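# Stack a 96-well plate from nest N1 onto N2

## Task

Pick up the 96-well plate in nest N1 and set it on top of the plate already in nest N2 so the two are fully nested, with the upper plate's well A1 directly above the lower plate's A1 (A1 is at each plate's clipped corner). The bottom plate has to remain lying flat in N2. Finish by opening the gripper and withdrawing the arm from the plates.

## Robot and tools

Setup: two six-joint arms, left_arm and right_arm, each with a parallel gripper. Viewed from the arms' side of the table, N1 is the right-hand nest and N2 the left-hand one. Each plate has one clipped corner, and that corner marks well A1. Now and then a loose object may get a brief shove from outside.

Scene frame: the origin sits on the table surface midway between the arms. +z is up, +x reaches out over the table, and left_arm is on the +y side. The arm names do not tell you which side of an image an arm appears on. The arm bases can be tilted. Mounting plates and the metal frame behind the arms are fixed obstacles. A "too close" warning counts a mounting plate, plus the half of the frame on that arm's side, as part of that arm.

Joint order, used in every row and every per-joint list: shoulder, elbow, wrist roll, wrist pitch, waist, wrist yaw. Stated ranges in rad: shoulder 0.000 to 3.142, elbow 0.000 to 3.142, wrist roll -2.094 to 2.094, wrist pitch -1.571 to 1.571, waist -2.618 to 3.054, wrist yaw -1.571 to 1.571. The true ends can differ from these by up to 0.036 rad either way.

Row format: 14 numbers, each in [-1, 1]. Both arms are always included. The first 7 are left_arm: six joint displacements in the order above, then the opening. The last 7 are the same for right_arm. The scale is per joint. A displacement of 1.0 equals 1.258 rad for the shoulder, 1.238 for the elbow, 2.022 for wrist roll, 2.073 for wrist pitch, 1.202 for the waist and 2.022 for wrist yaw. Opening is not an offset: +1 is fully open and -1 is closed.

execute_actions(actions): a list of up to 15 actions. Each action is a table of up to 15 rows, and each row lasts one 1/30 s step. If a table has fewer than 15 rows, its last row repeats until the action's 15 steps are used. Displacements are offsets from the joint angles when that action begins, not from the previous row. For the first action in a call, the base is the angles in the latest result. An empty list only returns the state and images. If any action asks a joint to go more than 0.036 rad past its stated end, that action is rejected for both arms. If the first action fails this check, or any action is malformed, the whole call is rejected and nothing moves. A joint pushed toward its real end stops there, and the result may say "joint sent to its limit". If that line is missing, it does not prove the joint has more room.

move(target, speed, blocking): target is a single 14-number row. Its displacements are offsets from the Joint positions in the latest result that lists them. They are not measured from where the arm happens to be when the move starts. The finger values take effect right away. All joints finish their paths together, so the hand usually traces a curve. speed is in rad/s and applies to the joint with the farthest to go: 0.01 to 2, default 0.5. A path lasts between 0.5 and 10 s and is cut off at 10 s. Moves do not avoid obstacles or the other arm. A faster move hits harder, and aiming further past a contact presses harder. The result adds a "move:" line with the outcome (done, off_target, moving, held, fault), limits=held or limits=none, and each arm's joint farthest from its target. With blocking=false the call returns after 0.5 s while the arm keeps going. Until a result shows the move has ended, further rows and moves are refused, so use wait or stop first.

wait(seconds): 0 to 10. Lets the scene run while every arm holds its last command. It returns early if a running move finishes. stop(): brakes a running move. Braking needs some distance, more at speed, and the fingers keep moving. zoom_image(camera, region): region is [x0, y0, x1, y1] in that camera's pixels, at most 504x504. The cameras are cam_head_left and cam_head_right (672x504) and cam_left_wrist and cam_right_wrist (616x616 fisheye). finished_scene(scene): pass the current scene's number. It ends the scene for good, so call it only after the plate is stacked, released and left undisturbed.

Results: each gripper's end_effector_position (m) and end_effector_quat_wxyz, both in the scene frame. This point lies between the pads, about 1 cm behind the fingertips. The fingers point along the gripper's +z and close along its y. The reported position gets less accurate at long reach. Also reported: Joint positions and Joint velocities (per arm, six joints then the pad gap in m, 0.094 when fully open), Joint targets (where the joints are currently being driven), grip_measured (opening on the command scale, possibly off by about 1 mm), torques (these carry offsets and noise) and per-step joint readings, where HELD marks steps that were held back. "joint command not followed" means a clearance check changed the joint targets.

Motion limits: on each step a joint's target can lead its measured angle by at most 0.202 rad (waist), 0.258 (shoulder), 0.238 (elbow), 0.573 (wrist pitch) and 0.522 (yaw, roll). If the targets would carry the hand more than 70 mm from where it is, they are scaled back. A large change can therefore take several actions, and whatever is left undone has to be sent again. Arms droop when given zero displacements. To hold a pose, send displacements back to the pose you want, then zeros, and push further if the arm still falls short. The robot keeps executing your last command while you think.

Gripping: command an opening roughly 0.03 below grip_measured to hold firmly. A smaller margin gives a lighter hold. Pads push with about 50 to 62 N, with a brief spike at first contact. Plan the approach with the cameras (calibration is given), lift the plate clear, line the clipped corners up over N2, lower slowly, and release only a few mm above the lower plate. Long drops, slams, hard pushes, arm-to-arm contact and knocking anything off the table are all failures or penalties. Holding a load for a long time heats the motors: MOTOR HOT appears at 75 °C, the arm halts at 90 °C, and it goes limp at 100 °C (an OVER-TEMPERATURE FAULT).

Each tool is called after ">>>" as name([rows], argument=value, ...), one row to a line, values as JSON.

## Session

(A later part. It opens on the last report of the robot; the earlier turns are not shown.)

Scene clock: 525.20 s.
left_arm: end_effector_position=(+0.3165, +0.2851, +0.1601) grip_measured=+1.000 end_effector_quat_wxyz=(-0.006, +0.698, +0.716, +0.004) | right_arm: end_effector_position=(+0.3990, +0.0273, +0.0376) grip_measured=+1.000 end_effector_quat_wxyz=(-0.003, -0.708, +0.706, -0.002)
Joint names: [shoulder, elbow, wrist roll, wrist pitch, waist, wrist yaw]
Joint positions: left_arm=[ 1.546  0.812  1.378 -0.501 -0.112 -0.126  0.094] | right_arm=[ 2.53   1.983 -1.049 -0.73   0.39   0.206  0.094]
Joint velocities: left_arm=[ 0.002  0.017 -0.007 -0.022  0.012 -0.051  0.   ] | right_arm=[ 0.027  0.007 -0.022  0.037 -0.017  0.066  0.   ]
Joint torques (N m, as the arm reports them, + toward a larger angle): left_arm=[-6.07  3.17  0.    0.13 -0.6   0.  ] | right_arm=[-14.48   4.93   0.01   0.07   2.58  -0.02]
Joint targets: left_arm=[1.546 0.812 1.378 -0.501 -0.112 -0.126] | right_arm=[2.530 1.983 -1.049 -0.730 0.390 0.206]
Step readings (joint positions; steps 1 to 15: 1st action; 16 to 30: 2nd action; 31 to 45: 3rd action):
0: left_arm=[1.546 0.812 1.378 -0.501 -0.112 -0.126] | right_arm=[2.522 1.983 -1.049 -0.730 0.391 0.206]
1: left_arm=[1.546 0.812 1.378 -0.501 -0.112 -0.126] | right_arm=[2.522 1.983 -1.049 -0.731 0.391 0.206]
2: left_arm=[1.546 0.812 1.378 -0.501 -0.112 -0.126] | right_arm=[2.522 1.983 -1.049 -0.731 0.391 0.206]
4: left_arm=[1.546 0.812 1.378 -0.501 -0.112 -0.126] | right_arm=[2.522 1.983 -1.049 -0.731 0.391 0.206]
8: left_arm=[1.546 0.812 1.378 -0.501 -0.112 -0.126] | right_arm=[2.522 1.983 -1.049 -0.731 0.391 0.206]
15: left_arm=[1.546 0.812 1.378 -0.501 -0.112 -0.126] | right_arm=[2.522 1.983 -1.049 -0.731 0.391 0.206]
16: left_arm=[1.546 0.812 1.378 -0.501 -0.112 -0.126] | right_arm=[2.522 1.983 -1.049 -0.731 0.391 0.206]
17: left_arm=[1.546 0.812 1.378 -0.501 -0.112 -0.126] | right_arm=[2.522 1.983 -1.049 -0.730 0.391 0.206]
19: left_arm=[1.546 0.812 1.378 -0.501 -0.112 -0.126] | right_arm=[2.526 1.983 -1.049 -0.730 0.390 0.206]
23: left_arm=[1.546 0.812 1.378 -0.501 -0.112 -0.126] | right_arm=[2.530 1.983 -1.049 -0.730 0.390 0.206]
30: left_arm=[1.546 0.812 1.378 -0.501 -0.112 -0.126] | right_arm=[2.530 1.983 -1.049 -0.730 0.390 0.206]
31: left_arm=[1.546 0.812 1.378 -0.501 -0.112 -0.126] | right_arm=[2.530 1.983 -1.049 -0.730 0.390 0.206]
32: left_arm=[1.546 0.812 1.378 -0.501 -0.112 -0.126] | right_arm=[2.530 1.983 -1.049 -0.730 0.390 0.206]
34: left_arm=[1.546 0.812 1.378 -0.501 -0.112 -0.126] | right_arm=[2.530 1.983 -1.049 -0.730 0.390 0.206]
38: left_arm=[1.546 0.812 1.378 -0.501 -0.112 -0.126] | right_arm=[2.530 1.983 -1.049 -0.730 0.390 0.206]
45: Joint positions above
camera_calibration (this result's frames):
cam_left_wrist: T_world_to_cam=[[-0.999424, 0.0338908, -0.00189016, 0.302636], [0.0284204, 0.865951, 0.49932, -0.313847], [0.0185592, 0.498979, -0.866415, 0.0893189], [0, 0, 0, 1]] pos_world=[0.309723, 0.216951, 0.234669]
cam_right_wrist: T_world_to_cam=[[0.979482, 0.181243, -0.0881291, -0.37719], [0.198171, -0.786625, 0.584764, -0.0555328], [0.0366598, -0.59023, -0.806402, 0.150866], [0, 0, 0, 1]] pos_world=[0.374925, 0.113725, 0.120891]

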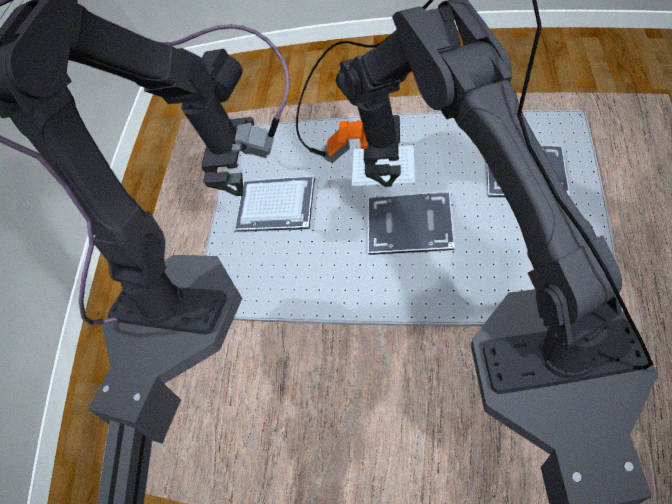

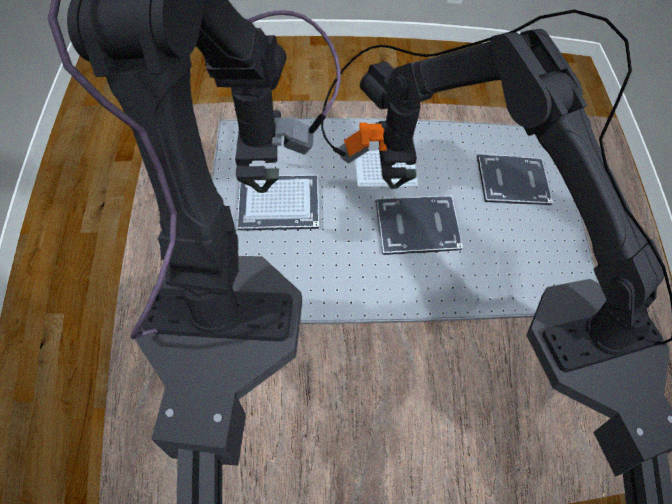

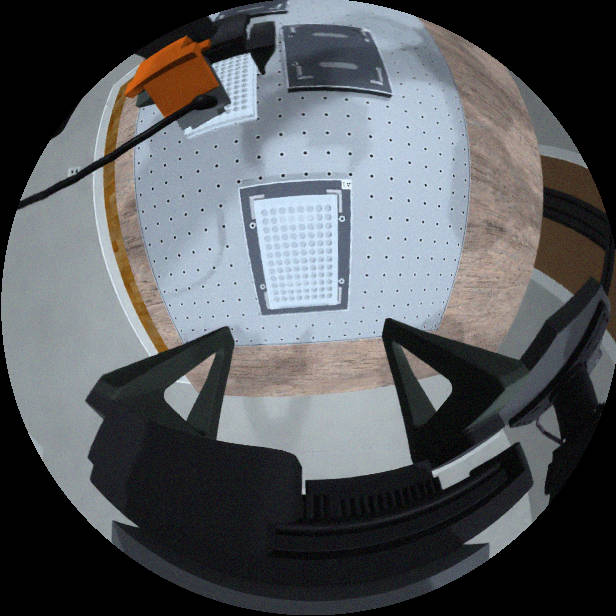

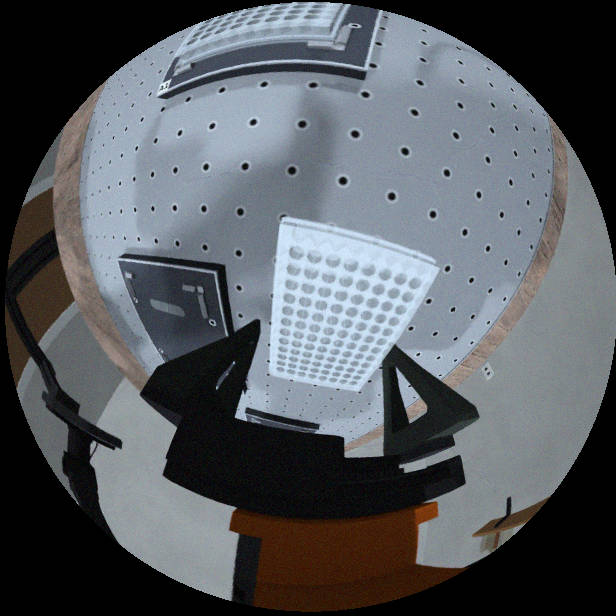

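>>> move(target=[-0.008,0.006,0,0,0,0,1,-0.11,0.022,0,-0.058,0,0,1], speed=0.3)

Scene clock: 531.10 s.
left_arm: end_effector_position=(+0.3165, +0.2851, +0.1601) grip_measured=+1.000 end_effector_quat_wxyz=(-0.006, +0.698, +0.716, +0.004) | right_arm: end_effector_position=(+0.4118, +0.0217, +0.0929) grip_measured=+1.000 end_effector_quat_wxyz=(+0.005, -0.707, +0.707, -0.004)
Joint names: [shoulder, elbow, wrist roll, wrist pitch, waist, wrist yaw]
Joint positions: left_arm=[ 1.546  0.812  1.378 -0.501 -0.112 -0.126  0.094] | right_arm=[ 2.407  1.983 -1.049 -0.836  0.39   0.206  0.094]
Joint velocities: left_arm=[ 0.012 -0.002  0.037 -0.022 -0.007  0.007  0.   ] | right_arm=[ 0.012  0.002 -0.066 -0.022 -0.002  0.095  0.   ]
Joint torques (N m, as the arm reports them, + toward a larger angle): left_arm=[-6.76  3.68  0.    0.13 -0.6   0.  ] | right_arm=[-16.02   7.35   0.01  -0.06   2.47  -0.03]
Joint targets: left_arm=[1.536 0.820 1.378 -0.501 -0.112 -0.126] | right_arm=[2.391 2.011 -1.049 -0.850 0.390 0.206]
move: off_target (right_arm); limits=none; left_arm: farthest joint: the shoulder, 0.010 radians from its target (0.010 radians at the start); right_arm: farthest joint: the elbow, 0.027 radians from its target (0.027 radians at the start)
camera_calibration (this result's frames):
cam_left_wrist: T_world_to_cam=[[-0.999424, 0.0338908, -0.00189016, 0.302636], [0.0284204, 0.865951, 0.49932, -0.313847], [0.0185592, 0.498979, -0.866415, 0.0893189], [0, 0, 0, 1]] pos_world=[0.309723, 0.216951, 0.234669]
cam_right_wrist: T_world_to_cam=[[0.981228, 0.178627, -0.0726854, -0.385925], [0.18723, -0.792066, 0.581013, -0.0898812], [0.0462129, -0.583716, -0.810642, 0.188054], [0, 0, 0, 1]] pos_world=[0.386818, 0.107515, 0.176616]

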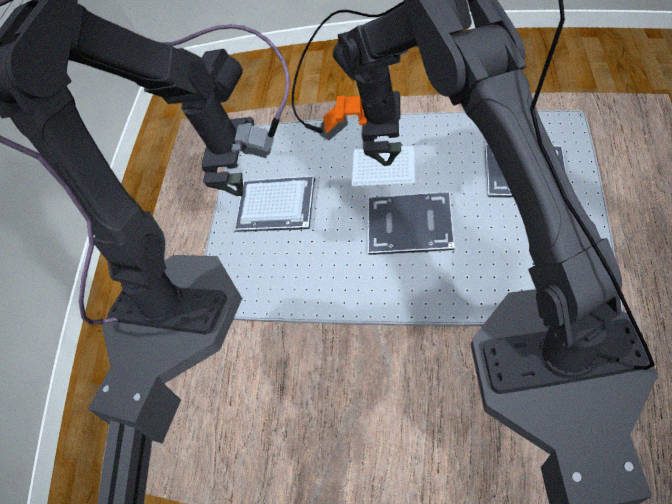

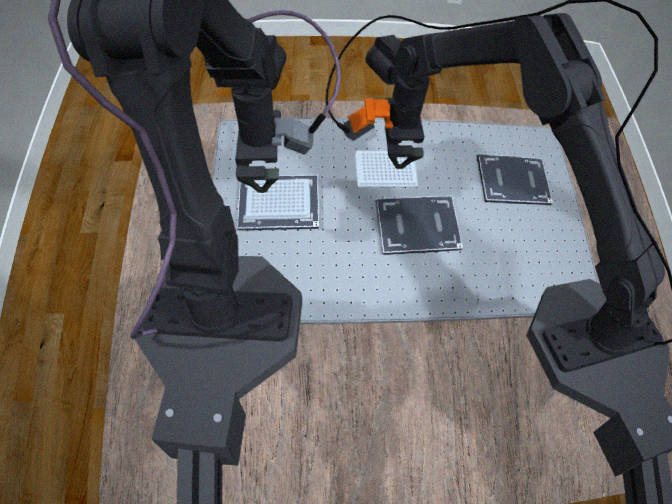

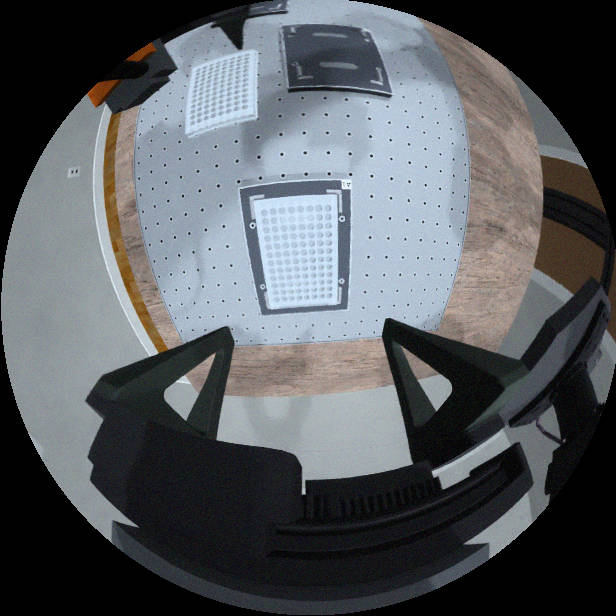

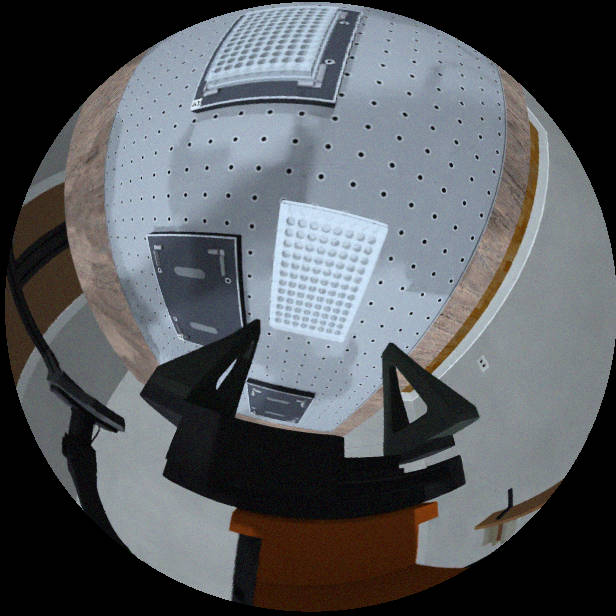

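>>> move(target=[0.6409,0.8145,-0.233,-0.1297,-0.425,-0.067,1,-0.427,-0.649,0,0.138,-0.574,-0.102,1], speed=0.6)

Scene clock: 541.90 s.
left_arm: end_effector_position=(+0.4004, +0.0330, +0.0990) grip_measured=+1.000 end_effector_quat_wxyz=(-0.001, +0.708, +0.706, -0.001) | right_arm: end_effector_position=(+0.3409, -0.2878, +0.1162) grip_measured=+1.000 end_effector_quat_wxyz=(-0.034, -0.443, +0.896, -0.005)
Joint names: [shoulder, elbow, wrist roll, wrist pitch, waist, wrist yaw]
Joint positions: left_arm=[ 2.354  1.788  0.914 -0.759 -0.617 -0.259  0.094] | right_arm=[ 1.898  1.194 -1.049 -0.561 -0.298  0.016  0.094]
Joint velocities: left_arm=[-0.012  0.012  0.051 -0.066  0.012 -0.066  0.   ] | right_arm=[ 0.002 -0.002  0.022  0.007  0.012  0.037  0.   ]
Joint torques (N m, as the arm reports them, + toward a larger angle): left_arm=[-10.86   6.03  -0.08   0.04  -3.22  -0.02] | right_arm=[-13.23   3.1    0.01   0.13  -0.38  -0.2 ]
Joint targets: left_arm=[2.352 1.821 0.907 -0.770 -0.623 -0.261] | right_arm=[1.870 1.180 -1.049 -0.549 -0.299 0.000]
move: off_target (left_arm, right_arm); limits=none; left_arm: farthest joint: the elbow, 0.033 radians from its target (1.008 radians at the start); right_arm: farthest joint: the shoulder, 0.028 radians from its target (0.538 radians at the start)
camera_calibration (this result's frames):
cam_left_wrist: T_world_to_cam=[[-0.998073, 0.062027, -0.00192739, 0.393486], [0.0532456, 0.871898, 0.486784, -0.0762463], [0.0318742, 0.485743, -0.87352, 0.156408], [0, 0, 0, 1]] pos_world=[0.391802, -0.0339018, 0.174499]
cam_right_wrist: T_world_to_cam=[[0.882217, -0.455703, -0.118441, -0.402852], [-0.290549, -0.724838, 0.624653, -0.158201], [-0.370507, -0.516666, -0.771868, 0.186382], [0, 0, 0, 1]] pos_world=[0.378494, -0.201954, 0.194969]

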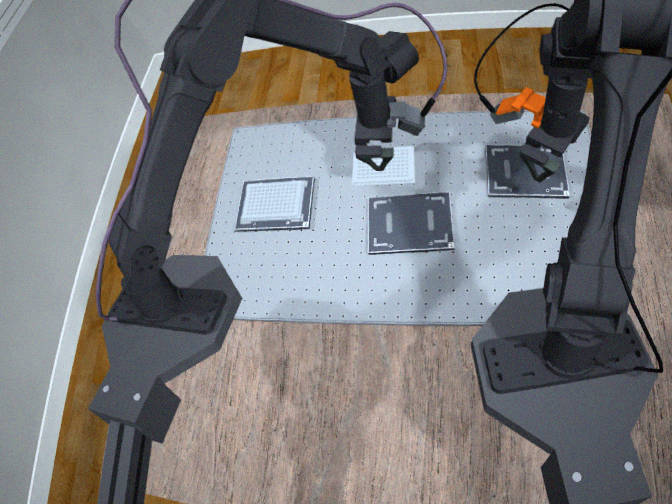

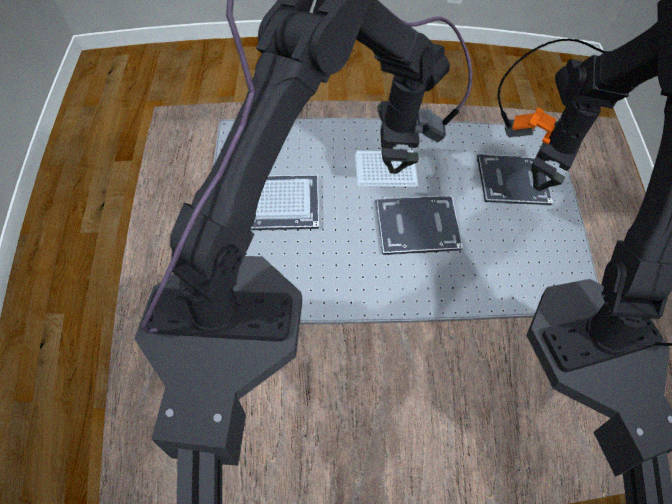

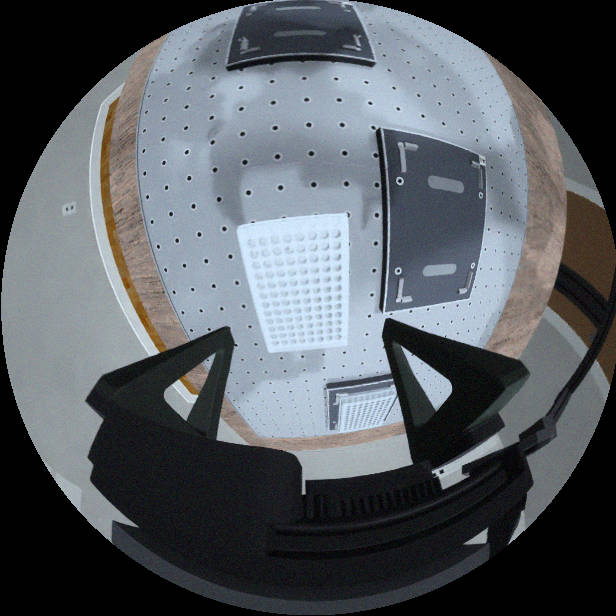

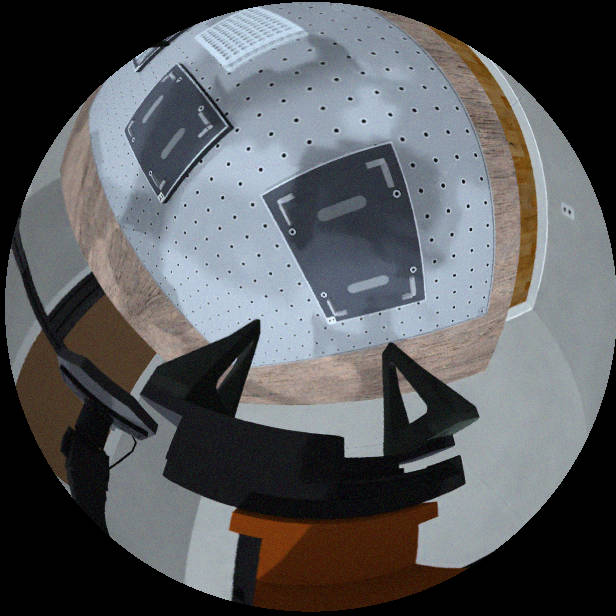

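Left hovering above plate. Let me zoom to locate the plate corners.

>>> zoom_image(camera="cam_left_wrist", region=[210, 190, 410, 370])

Region (210, 190, 410, 370) of cam_left_wrist's 616x616 image, scaled by 2.520, with more detail than that image has; it fills the top 454 rows of this view, and the rest is white.

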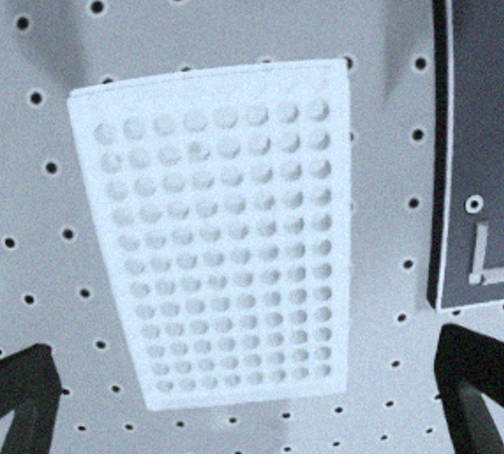

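>>> move(target=[0.0821,0.0521,-0.0103,0.0453,0.0238,0.0078,1,-0.016,0.010,0,0.004,0,0,1], speed=0.25)

Scene clock: 577.63 s.
left_arm: end_effector_position=(+0.4065, +0.0344, +0.0563) grip_measured=+1.000 end_effector_quat_wxyz=(+0.000, +0.692, +0.722, +0.001) | right_arm: end_effector_position=(+0.3410, -0.2878, +0.1162) grip_measured=+1.000 end_effector_quat_wxyz=(-0.033, -0.443, +0.896, -0.005)
Joint names: [shoulder, elbow, wrist roll, wrist pitch, waist, wrist yaw]
Joint positions: left_arm=[ 2.462  1.823  0.901 -0.675 -0.586 -0.257  0.094] | right_arm=[ 1.898  1.194 -1.049 -0.56  -0.298  0.015  0.094]
Joint velocities: left_arm=[ 0.007 -0.007  0.007  0.007  0.007 -0.022  0.   ] | right_arm=[-0.002 -0.027  0.066 -0.007  0.002 -0.051  0.   ]
Joint torques (N m, as the arm reports them, + toward a larger angle): left_arm=[-11.24   5.58  -0.04   0.25  -2.98   0.13] | right_arm=[-12.52   5.17   0.02   0.06  -0.23   0.  ]
Joint targets: left_arm=[2.458 1.852 0.893 -0.665 -0.588 -0.244] | right_arm=[1.878 1.206 -1.049 -0.552 -0.298 0.016]
move: off_target (left_arm); limits=none; left_arm: farthest joint: the elbow, 0.030 radians from its target (0.065 radians at the start); right_arm: farthest joint: the shoulder, 0.020 radians from its target (0.020 radians at the start)
camera_calibration (this result's frames):
cam_left_wrist: T_world_to_cam=[[-0.999841, 0.0161252, -0.00757274, 0.401991], [0.0103669, 0.872342, 0.488787, -0.0397711], [0.0144878, 0.488631, -0.87237, 0.125146], [0, 0, 0, 1]] pos_world=[0.400526, -0.0329383, 0.131657]
cam_right_wrist: T_world_to_cam=[[0.882264, -0.455672, -0.118213, -0.402952], [-0.290822, -0.725041, 0.62429, -0.158049], [-0.370181, -0.516409, -0.772197, 0.186443], [0, 0, 0, 1]] pos_world=[0.378563, -0.201925, 0.195005]

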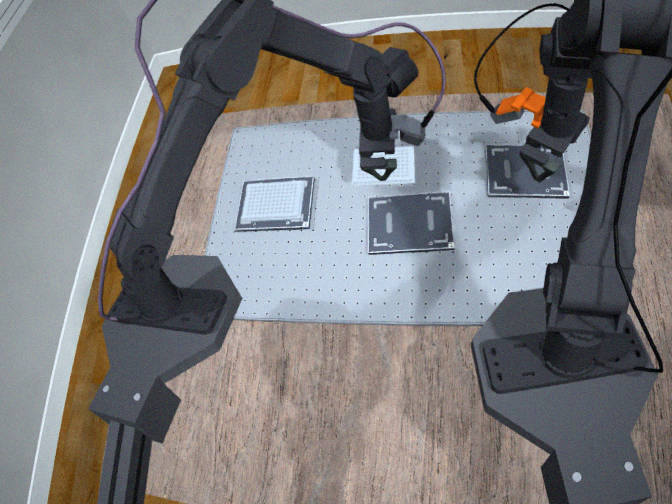

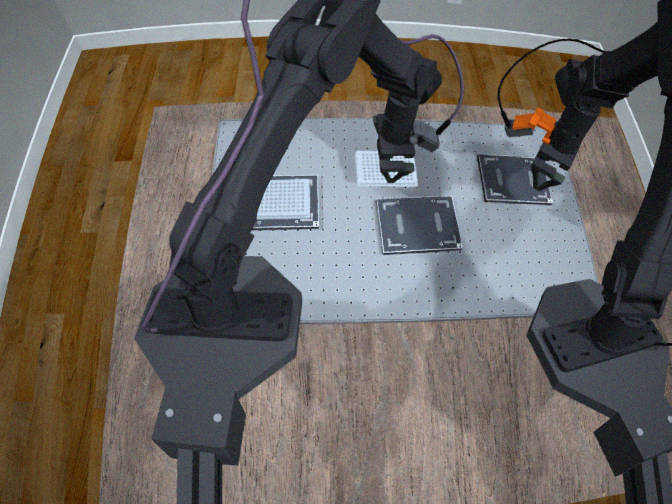

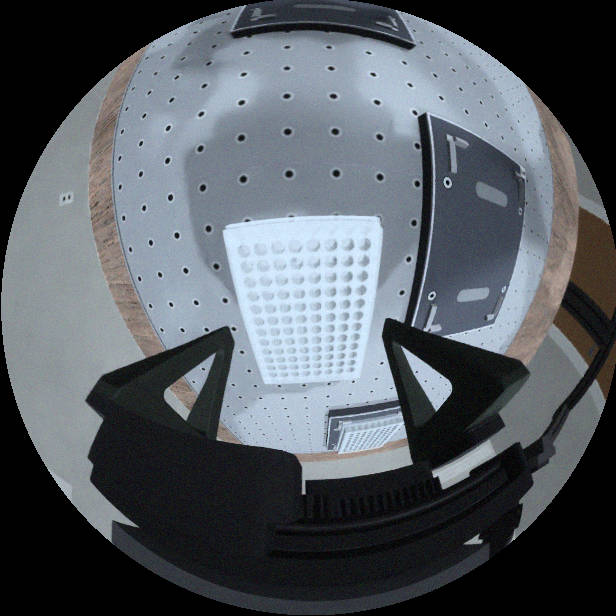

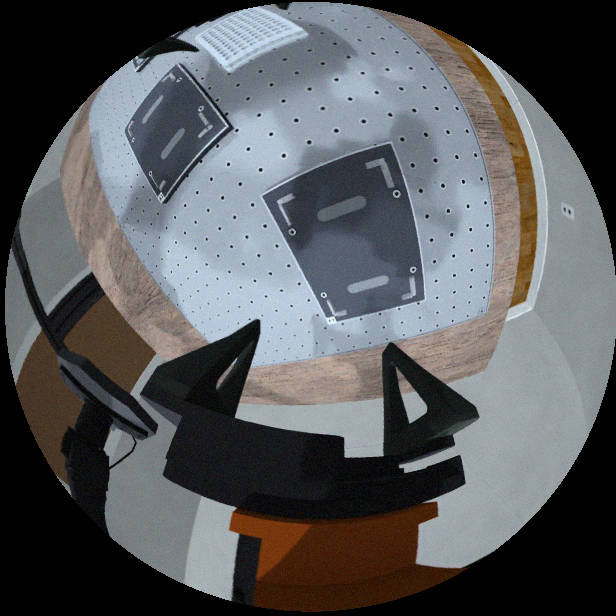

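>>> zoom_image(camera="cam_left_wrist", region=[200, 200, 420, 400])

Region (200, 200, 420, 400) of cam_left_wrist's 616x616 image, scaled by 2.291, with more detail than that image has; it fills the top 458 rows of this view, and the rest is white.

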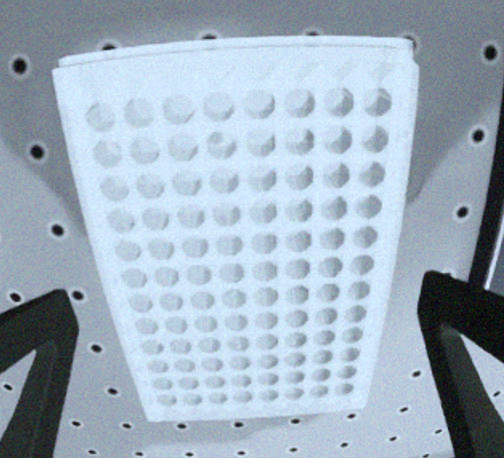

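>>> move(target=[0.0215,0.0234,0,0.0193,0,0,1,-0.016,0.010,0,0.004,0,0,1], speed=0.1)

Scene clock: 605.93 s.
left_arm: end_effector_position=(+0.4041, +0.0323, +0.0446) grip_measured=+1.000 end_effector_quat_wxyz=(+0.002, +0.692, +0.722, +0.001) | right_arm: end_effector_position=(+0.3410, -0.2878, +0.1162) grip_measured=+1.000 end_effector_quat_wxyz=(-0.033, -0.443, +0.896, -0.005)
Joint names: [shoulder, elbow, wrist roll, wrist pitch, waist, wrist yaw]
Joint positions: left_arm=[ 2.49   1.823  0.901 -0.644 -0.586 -0.256  0.094] | right_arm=[ 1.898  1.194 -1.049 -0.56  -0.298  0.015  0.094]
Joint velocities: left_arm=[-0.007 -0.002 -0.066  0.037  0.012  0.022  0.   ] | right_arm=[ 0.012 -0.002 -0.037 -0.007 -0.002  0.022  0.   ]
Joint torques (N m, as the arm reports them, + toward a larger angle): left_arm=[-10.82   5.5    0.01   0.2   -2.78   0.01] | right_arm=[-12.51   5.14   0.01   0.06  -0.27   0.  ]
Joint targets: left_arm=[2.489 1.852 0.901 -0.635 -0.586 -0.256] | right_arm=[1.878 1.206 -1.049 -0.552 -0.298 0.015]
move: off_target (left_arm); limits=none; left_arm: farthest joint: the elbow, 0.029 radians from its target (0.029 radians at the start); right_arm: farthest joint: the shoulder, 0.020 radians from its target (0.020 radians at the start)
camera_calibration (this result's frames):
cam_left_wrist: T_world_to_cam=[[-0.999835, 0.0153412, -0.00977042, 0.399698], [0.00864118, 0.873347, 0.487023, -0.0314317], [0.0160045, 0.486858, -0.873335, 0.115503], [0, 0, 0, 1]] pos_world=[0.398055, -0.0349144, 0.120086]
cam_right_wrist: T_world_to_cam=[[0.882264, -0.455672, -0.118213, -0.402952], [-0.290822, -0.725041, 0.62429, -0.158049], [-0.370181, -0.516409, -0.772197, 0.186443], [0, 0, 0, 1]] pos_world=[0.378563, -0.201925, 0.195005]

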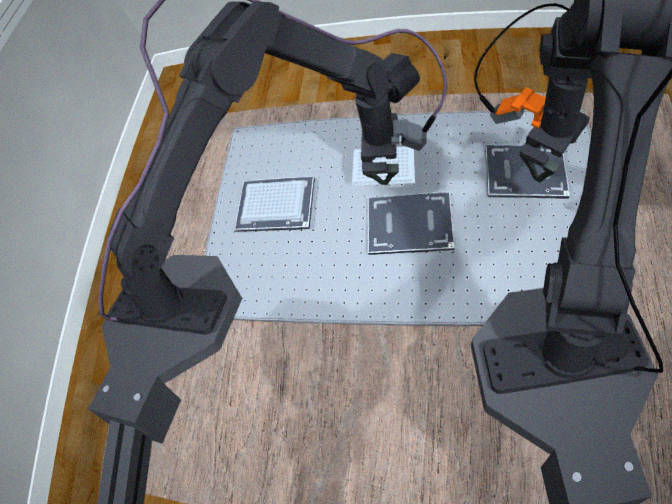

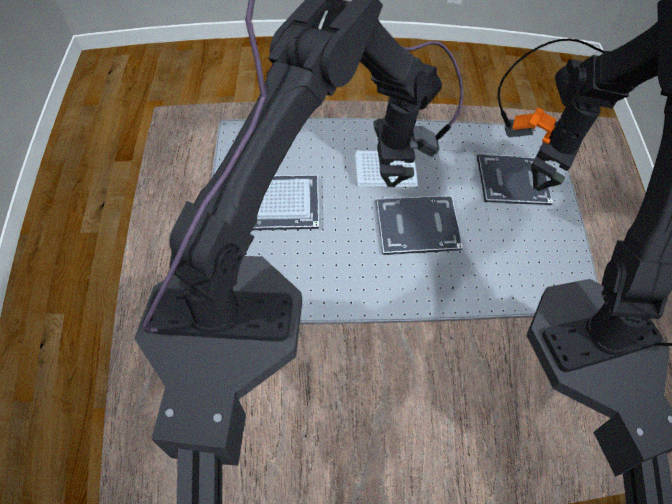

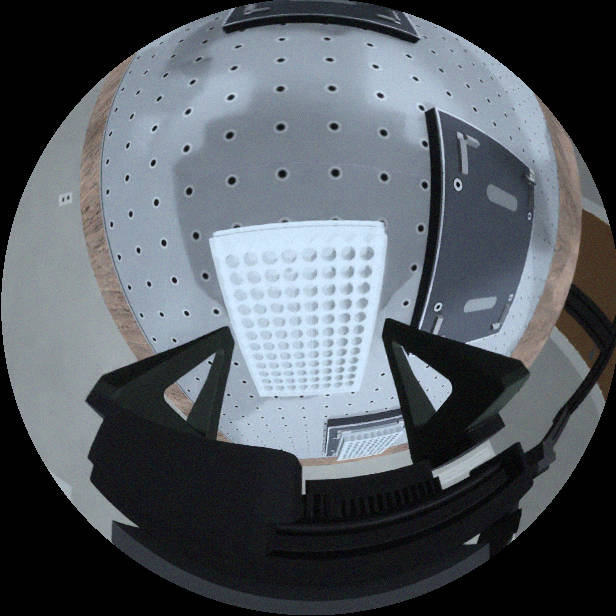

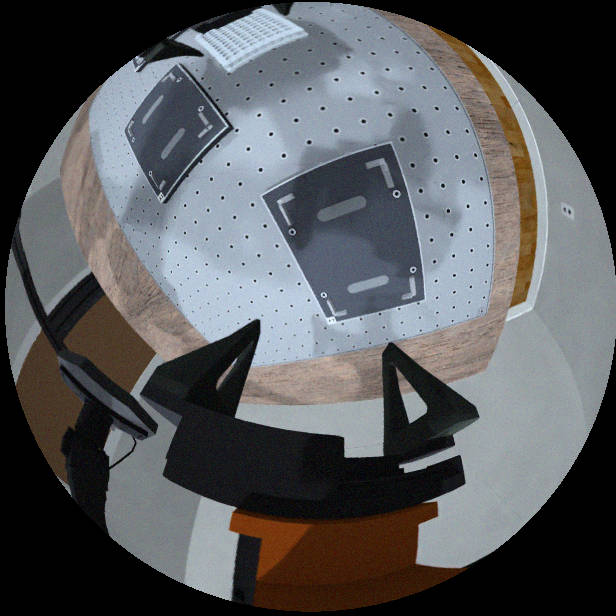

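>>> zoom_image(camera="cam_left_wrist", region=[190, 210, 420, 410])

Region (190, 210, 420, 410) of cam_left_wrist's 616x616 image, scaled by 2.191, with more detail than that image has; it fills the top 438 rows of this view, and the rest is white.

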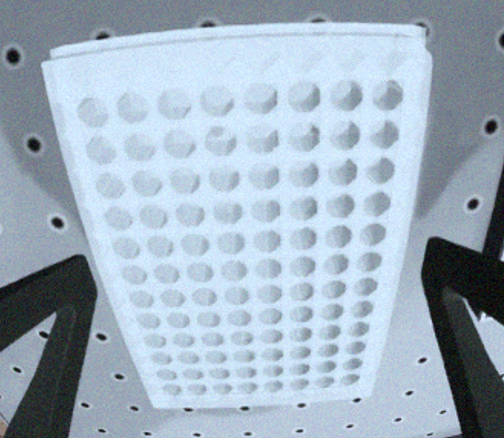

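>>> execute_actions([
  [[-0.004,0.0234,0,0.004,0,0,0.8,-0.016,0.010,0,0.004,0,0,1],[-0.004,0.0234,0,0.004,0,0,0.8,-0.016,0.010,0,0.004,0,0,1],[-0.004,0.0234,0,0.004,0,0,0.8,-0.016,0.010,0,0.004,0,0,1],[-0.004,0.0234,0,0.004,0,0,0.77,-0.016,0.010,0,0.004,0,0,1],[-0.004,0.0234,0,0.004,0,0,0.77,-0.016,0.010,0,0.004,0,0,1],[-0.004,0.0234,0,0.004,0,0,0.77,-0.016,0.010,0,0.004,0,0,1],[-0.004,0.0234,0,0.004,0,0,0.74,-0.016,0.010,0,0.004,0,0,1]],
  [[-0.004,0.0234,0,0.004,0,0,0.71,-0.016,0.010,0,0.004,0,0,1]],
])

Scene clock: 613.73 s.
left_arm: end_effector_position=(+0.4043, +0.0322, +0.0446) grip_measured=+0.720 end_effector_quat_wxyz=(+0.002, +0.692, +0.722, +0.002) | right_arm: end_effector_position=(+0.3410, -0.2878, +0.1162) grip_measured=+1.000 end_effector_quat_wxyz=(-0.033, -0.443, +0.896, -0.005)
Joint names: [shoulder, elbow, wrist roll, wrist pitch, waist, wrist yaw]
Joint positions: left_arm=[ 2.49   1.823  0.901 -0.643 -0.586 -0.257  0.081] | right_arm=[ 1.898  1.194 -1.049 -0.56  -0.298  0.015  0.094]
Joint velocities: left_arm=[ 0.012  0.017 -0.022  0.022  0.002  0.037 -0.001] | right_arm=[-0.002  0.007 -0.037  0.037 -0.017 -0.037  0.   ]
Joint torques (N m, as the arm reports them, + toward a larger angle): left_arm=[-11.24   5.5    0.     0.22  -2.78   0.01] | right_arm=[-12.54   5.17   0.01   0.07  -0.27   0.  ]
Joint targets: left_arm=[2.485 1.852 0.901 -0.635 -0.586 -0.257] | right_arm=[1.878 1.206 -1.049 -0.552 -0.298 0.015]
Step readings (joint positions; steps 1 to 15: 1st action; 16 to 30: 2nd action):
0: left_arm=[2.490 1.823 0.901 -0.644 -0.586 -0.256] | right_arm=[1.898 1.194 -1.049 -0.560 -0.298 0.015]
1: left_arm=[2.490 1.823 0.901 -0.644 -0.586 -0.256] | right_arm=[1.898 1.194 -1.049 -0.560 -0.298 0.015]
2: left_arm=[2.490 1.823 0.901 -0.644 -0.586 -0.256] | right_arm=[1.898 1.194 -1.049 -0.560 -0.298 0.015]
4: left_arm=[2.490 1.823 0.901 -0.644 -0.586 -0.257] | right_arm=[1.898 1.194 -1.049 -0.560 -0.298 0.015]
8: left_arm=[2.490 1.823 0.901 -0.643 -0.586 -0.257] | right_arm=[1.898 1.194 -1.049 -0.560 -0.298 0.015]
15: left_arm=[2.490 1.823 0.901 -0.643 -0.586 -0.257] | right_arm=[1.898 1.194 -1.049 -0.560 -0.298 0.015]
16: left_arm=[2.490 1.823 0.901 -0.643 -0.586 -0.257] | right_arm=[1.898 1.194 -1.049 -0.560 -0.298 0.015]
17: left_arm=[2.490 1.823 0.901 -0.643 -0.586 -0.257] | right_arm=[1.898 1.194 -1.049 -0.560 -0.298 0.015]
19: left_arm=[2.490 1.823 0.901 -0.643 -0.586 -0.257] | right_arm=[1.898 1.194 -1.049 -0.560 -0.298 0.015]
23: left_arm=[2.490 1.823 0.901 -0.643 -0.586 -0.257] | right_arm=[1.898 1.194 -1.049 -0.560 -0.298 0.015]
30: Joint positions above
camera_calibration (this result's frames):
cam_left_wrist: T_world_to_cam=[[-0.999829, 0.0151464, -0.0105935, 0.399929], [0.00807217, 0.873409, 0.48692, -0.0311543], [0.0166275, 0.486752, -0.873382, 0.11528], [0, 0, 0, 1]] pos_world=[0.398195, -0.0349598, 0.12009]
cam_right_wrist: T_world_to_cam=[[0.882264, -0.455672, -0.118213, -0.402952], [-0.290822, -0.725041, 0.62429, -0.158049], [-0.370181, -0.516409, -0.772197, 0.186443], [0, 0, 0, 1]] pos_world=[0.378563, -0.201925, 0.195005]

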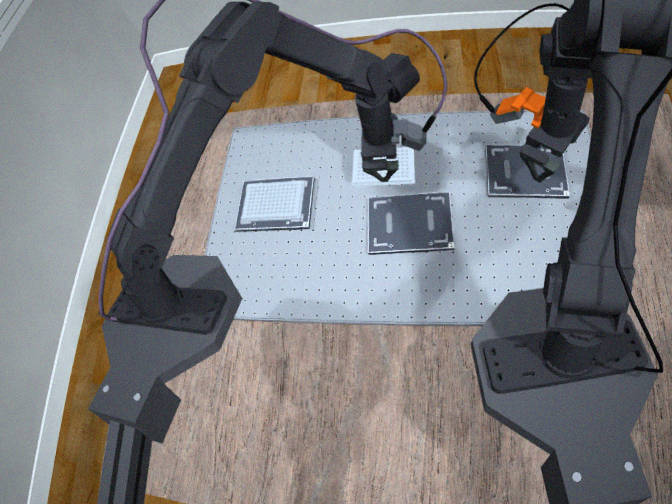

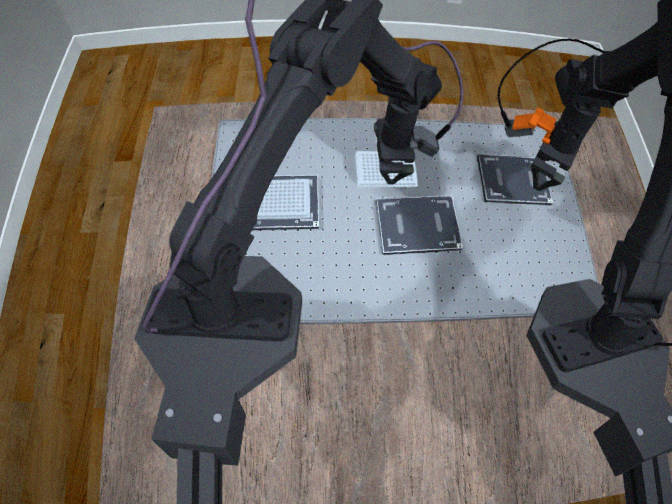

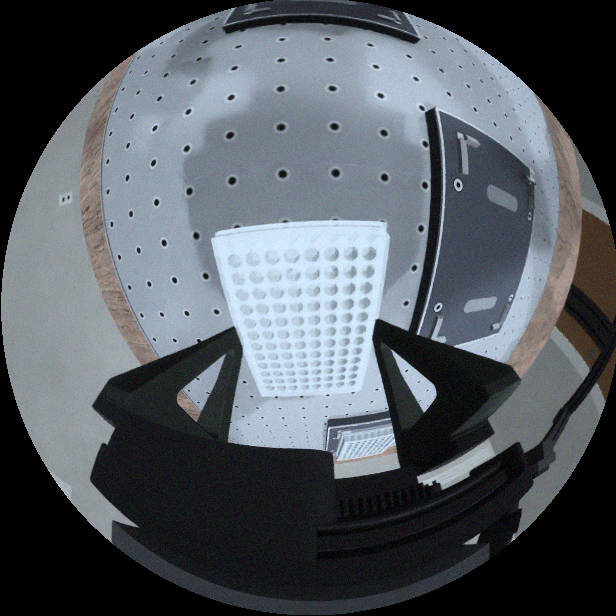

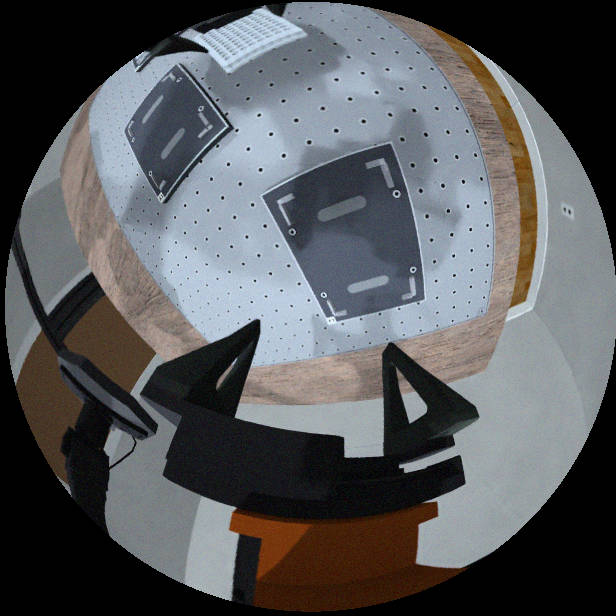

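>>> execute_actions([
  [[-0.004,0.0234,0,0.004,0,0,0.68,-0.016,0.010,0,0.004,0,0,1],[-0.004,0.0234,0,0.004,0,0,0.68,-0.016,0.010,0,0.004,0,0,1],[-0.004,0.0234,0,0.004,0,0,0.68,-0.016,0.010,0,0.004,0,0,1],[-0.004,0.0234,0,0.004,0,0,0.68,-0.016,0.010,0,0.004,0,0,1],[-0.004,0.0234,0,0.004,0,0,0.655,-0.016,0.010,0,0.004,0,0,1]],
  [[-0.004,0.0234,0,0.004,0,0,0.655,-0.016,0.010,0,0.004,0,0,1]],
])

Scene clock: 618.47 s.
left_arm: end_effector_position=(+0.4043, +0.0322, +0.0446) grip_measured=+0.681 end_effector_quat_wxyz=(+0.002, +0.692, +0.722, +0.002) | right_arm: end_effector_position=(+0.3410, -0.2878, +0.1162) grip_measured=+1.000 end_effector_quat_wxyz=(-0.033, -0.443, +0.896, -0.005)
Joint names: [shoulder, elbow, wrist roll, wrist pitch, waist, wrist yaw]
Joint positions: left_arm=[ 2.49   1.823  0.901 -0.643 -0.586 -0.257  0.079] | right_arm=[ 1.898  1.194 -1.049 -0.56  -0.298  0.015  0.094]
Joint velocities: left_arm=[-0.007 -0.002 -0.022  0.022 -0.012  0.051  0.   ] | right_arm=[-0.002  0.002  0.022 -0.007 -0.012 -0.022  0.   ]
Joint torques (N m, as the arm reports them, + toward a larger angle): left_arm=[-11.24   5.49   0.     0.21  -2.78   0.01] | right_arm=[-12.53   5.18   0.01   0.06  -0.25  -0.01]
Joint targets: left_arm=[2.485 1.852 0.901 -0.635 -0.586 -0.257] | right_arm=[1.878 1.206 -1.049 -0.552 -0.298 0.015]
Step readings (joint positions; steps 1 to 15: 1st action; 16 to 30: 2nd action):
0: left_arm=[2.490 1.823 0.901 -0.643 -0.586 -0.257] | right_arm=[1.898 1.194 -1.049 -0.560 -0.298 0.015]
1: left_arm=[2.490 1.823 0.901 -0.643 -0.586 -0.257] | right_arm=[1.898 1.194 -1.049 -0.560 -0.298 0.015]
2: left_arm=[2.490 1.823 0.901 -0.643 -0.586 -0.257] | right_arm=[1.898 1.194 -1.049 -0.560 -0.298 0.015]
4: left_arm=[2.490 1.823 0.901 -0.643 -0.586 -0.257] | right_arm=[1.898 1.194 -1.049 -0.560 -0.298 0.015]
8: left_arm=[2.490 1.823 0.901 -0.643 -0.586 -0.257] | right_arm=[1.898 1.194 -1.049 -0.560 -0.298 0.015]
15: left_arm=[2.490 1.823 0.901 -0.643 -0.586 -0.257] | right_arm=[1.898 1.194 -1.049 -0.560 -0.298 0.015]
16: left_arm=[2.490 1.823 0.901 -0.643 -0.586 -0.257] | right_arm=[1.898 1.194 -1.049 -0.560 -0.298 0.015]
17: left_arm=[2.490 1.823 0.901 -0.643 -0.586 -0.257] | right_arm=[1.898 1.194 -1.049 -0.560 -0.298 0.015]
19: left_arm=[2.490 1.823 0.901 -0.643 -0.586 -0.257] | right_arm=[1.898 1.194 -1.049 -0.560 -0.298 0.015]
23: left_arm=[2.490 1.823 0.901 -0.643 -0.586 -0.257] | right_arm=[1.898 1.194 -1.049 -0.560 -0.298 0.015]
30: Joint positions above
camera_calibration (this result's frames):
cam_left_wrist: T_world_to_cam=[[-0.999829, 0.0151464, -0.0105935, 0.399929], [0.00807217, 0.873409, 0.48692, -0.0311543], [0.0166275, 0.486752, -0.873382, 0.11528], [0, 0, 0, 1]] pos_world=[0.398195, -0.0349598, 0.12009]
cam_right_wrist: T_world_to_cam=[[0.882264, -0.455672, -0.118213, -0.402952], [-0.290822, -0.725041, 0.62429, -0.158049], [-0.370181, -0.516409, -0.772197, 0.186443], [0, 0, 0, 1]] pos_world=[0.378563, -0.201925, 0.195005]

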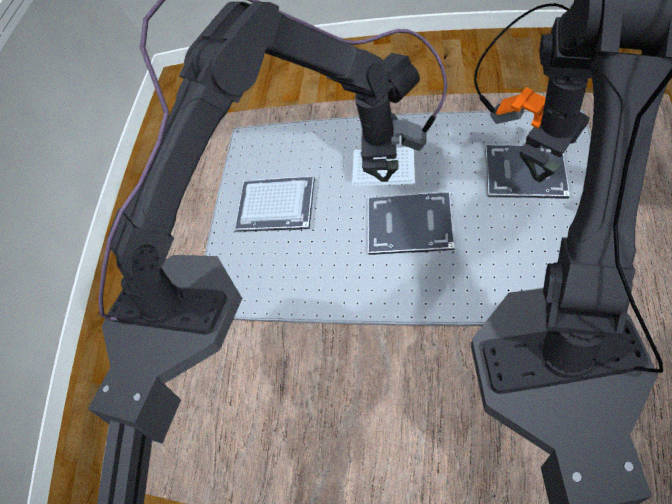

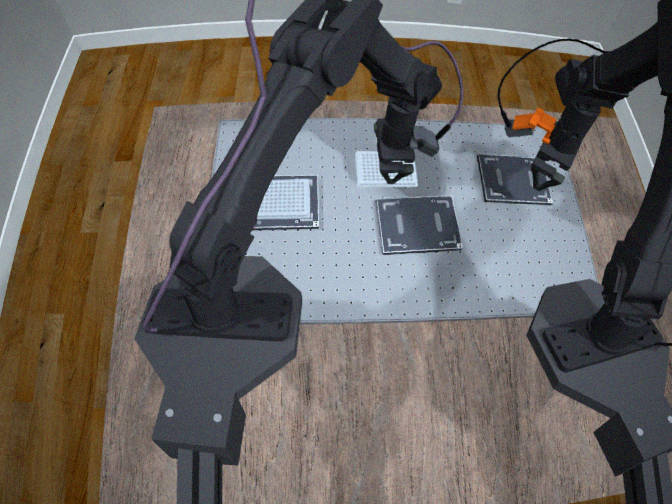

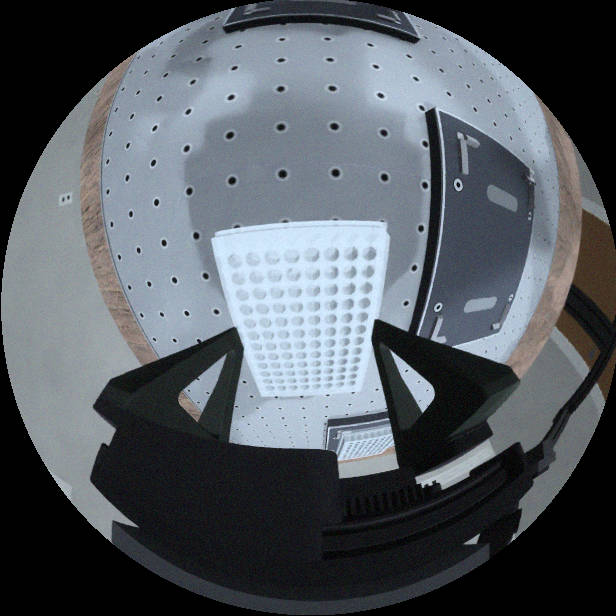

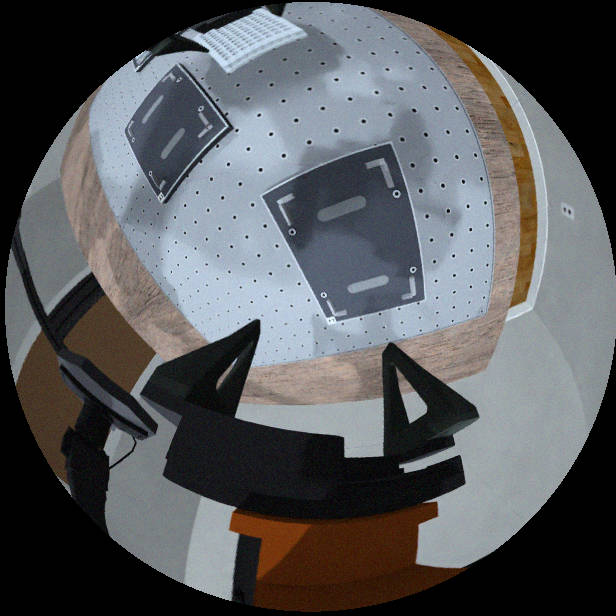

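>>> zoom_image(camera="cam_left_wrist", region=[200, 210, 400, 280])

Region (200, 210, 400, 280) of cam_left_wrist's 616x616 image, scaled by 2.520, with more detail than that image has; it fills the top 176 rows of this view, and the rest is white.

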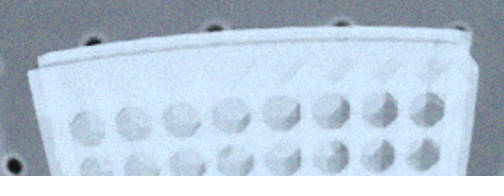

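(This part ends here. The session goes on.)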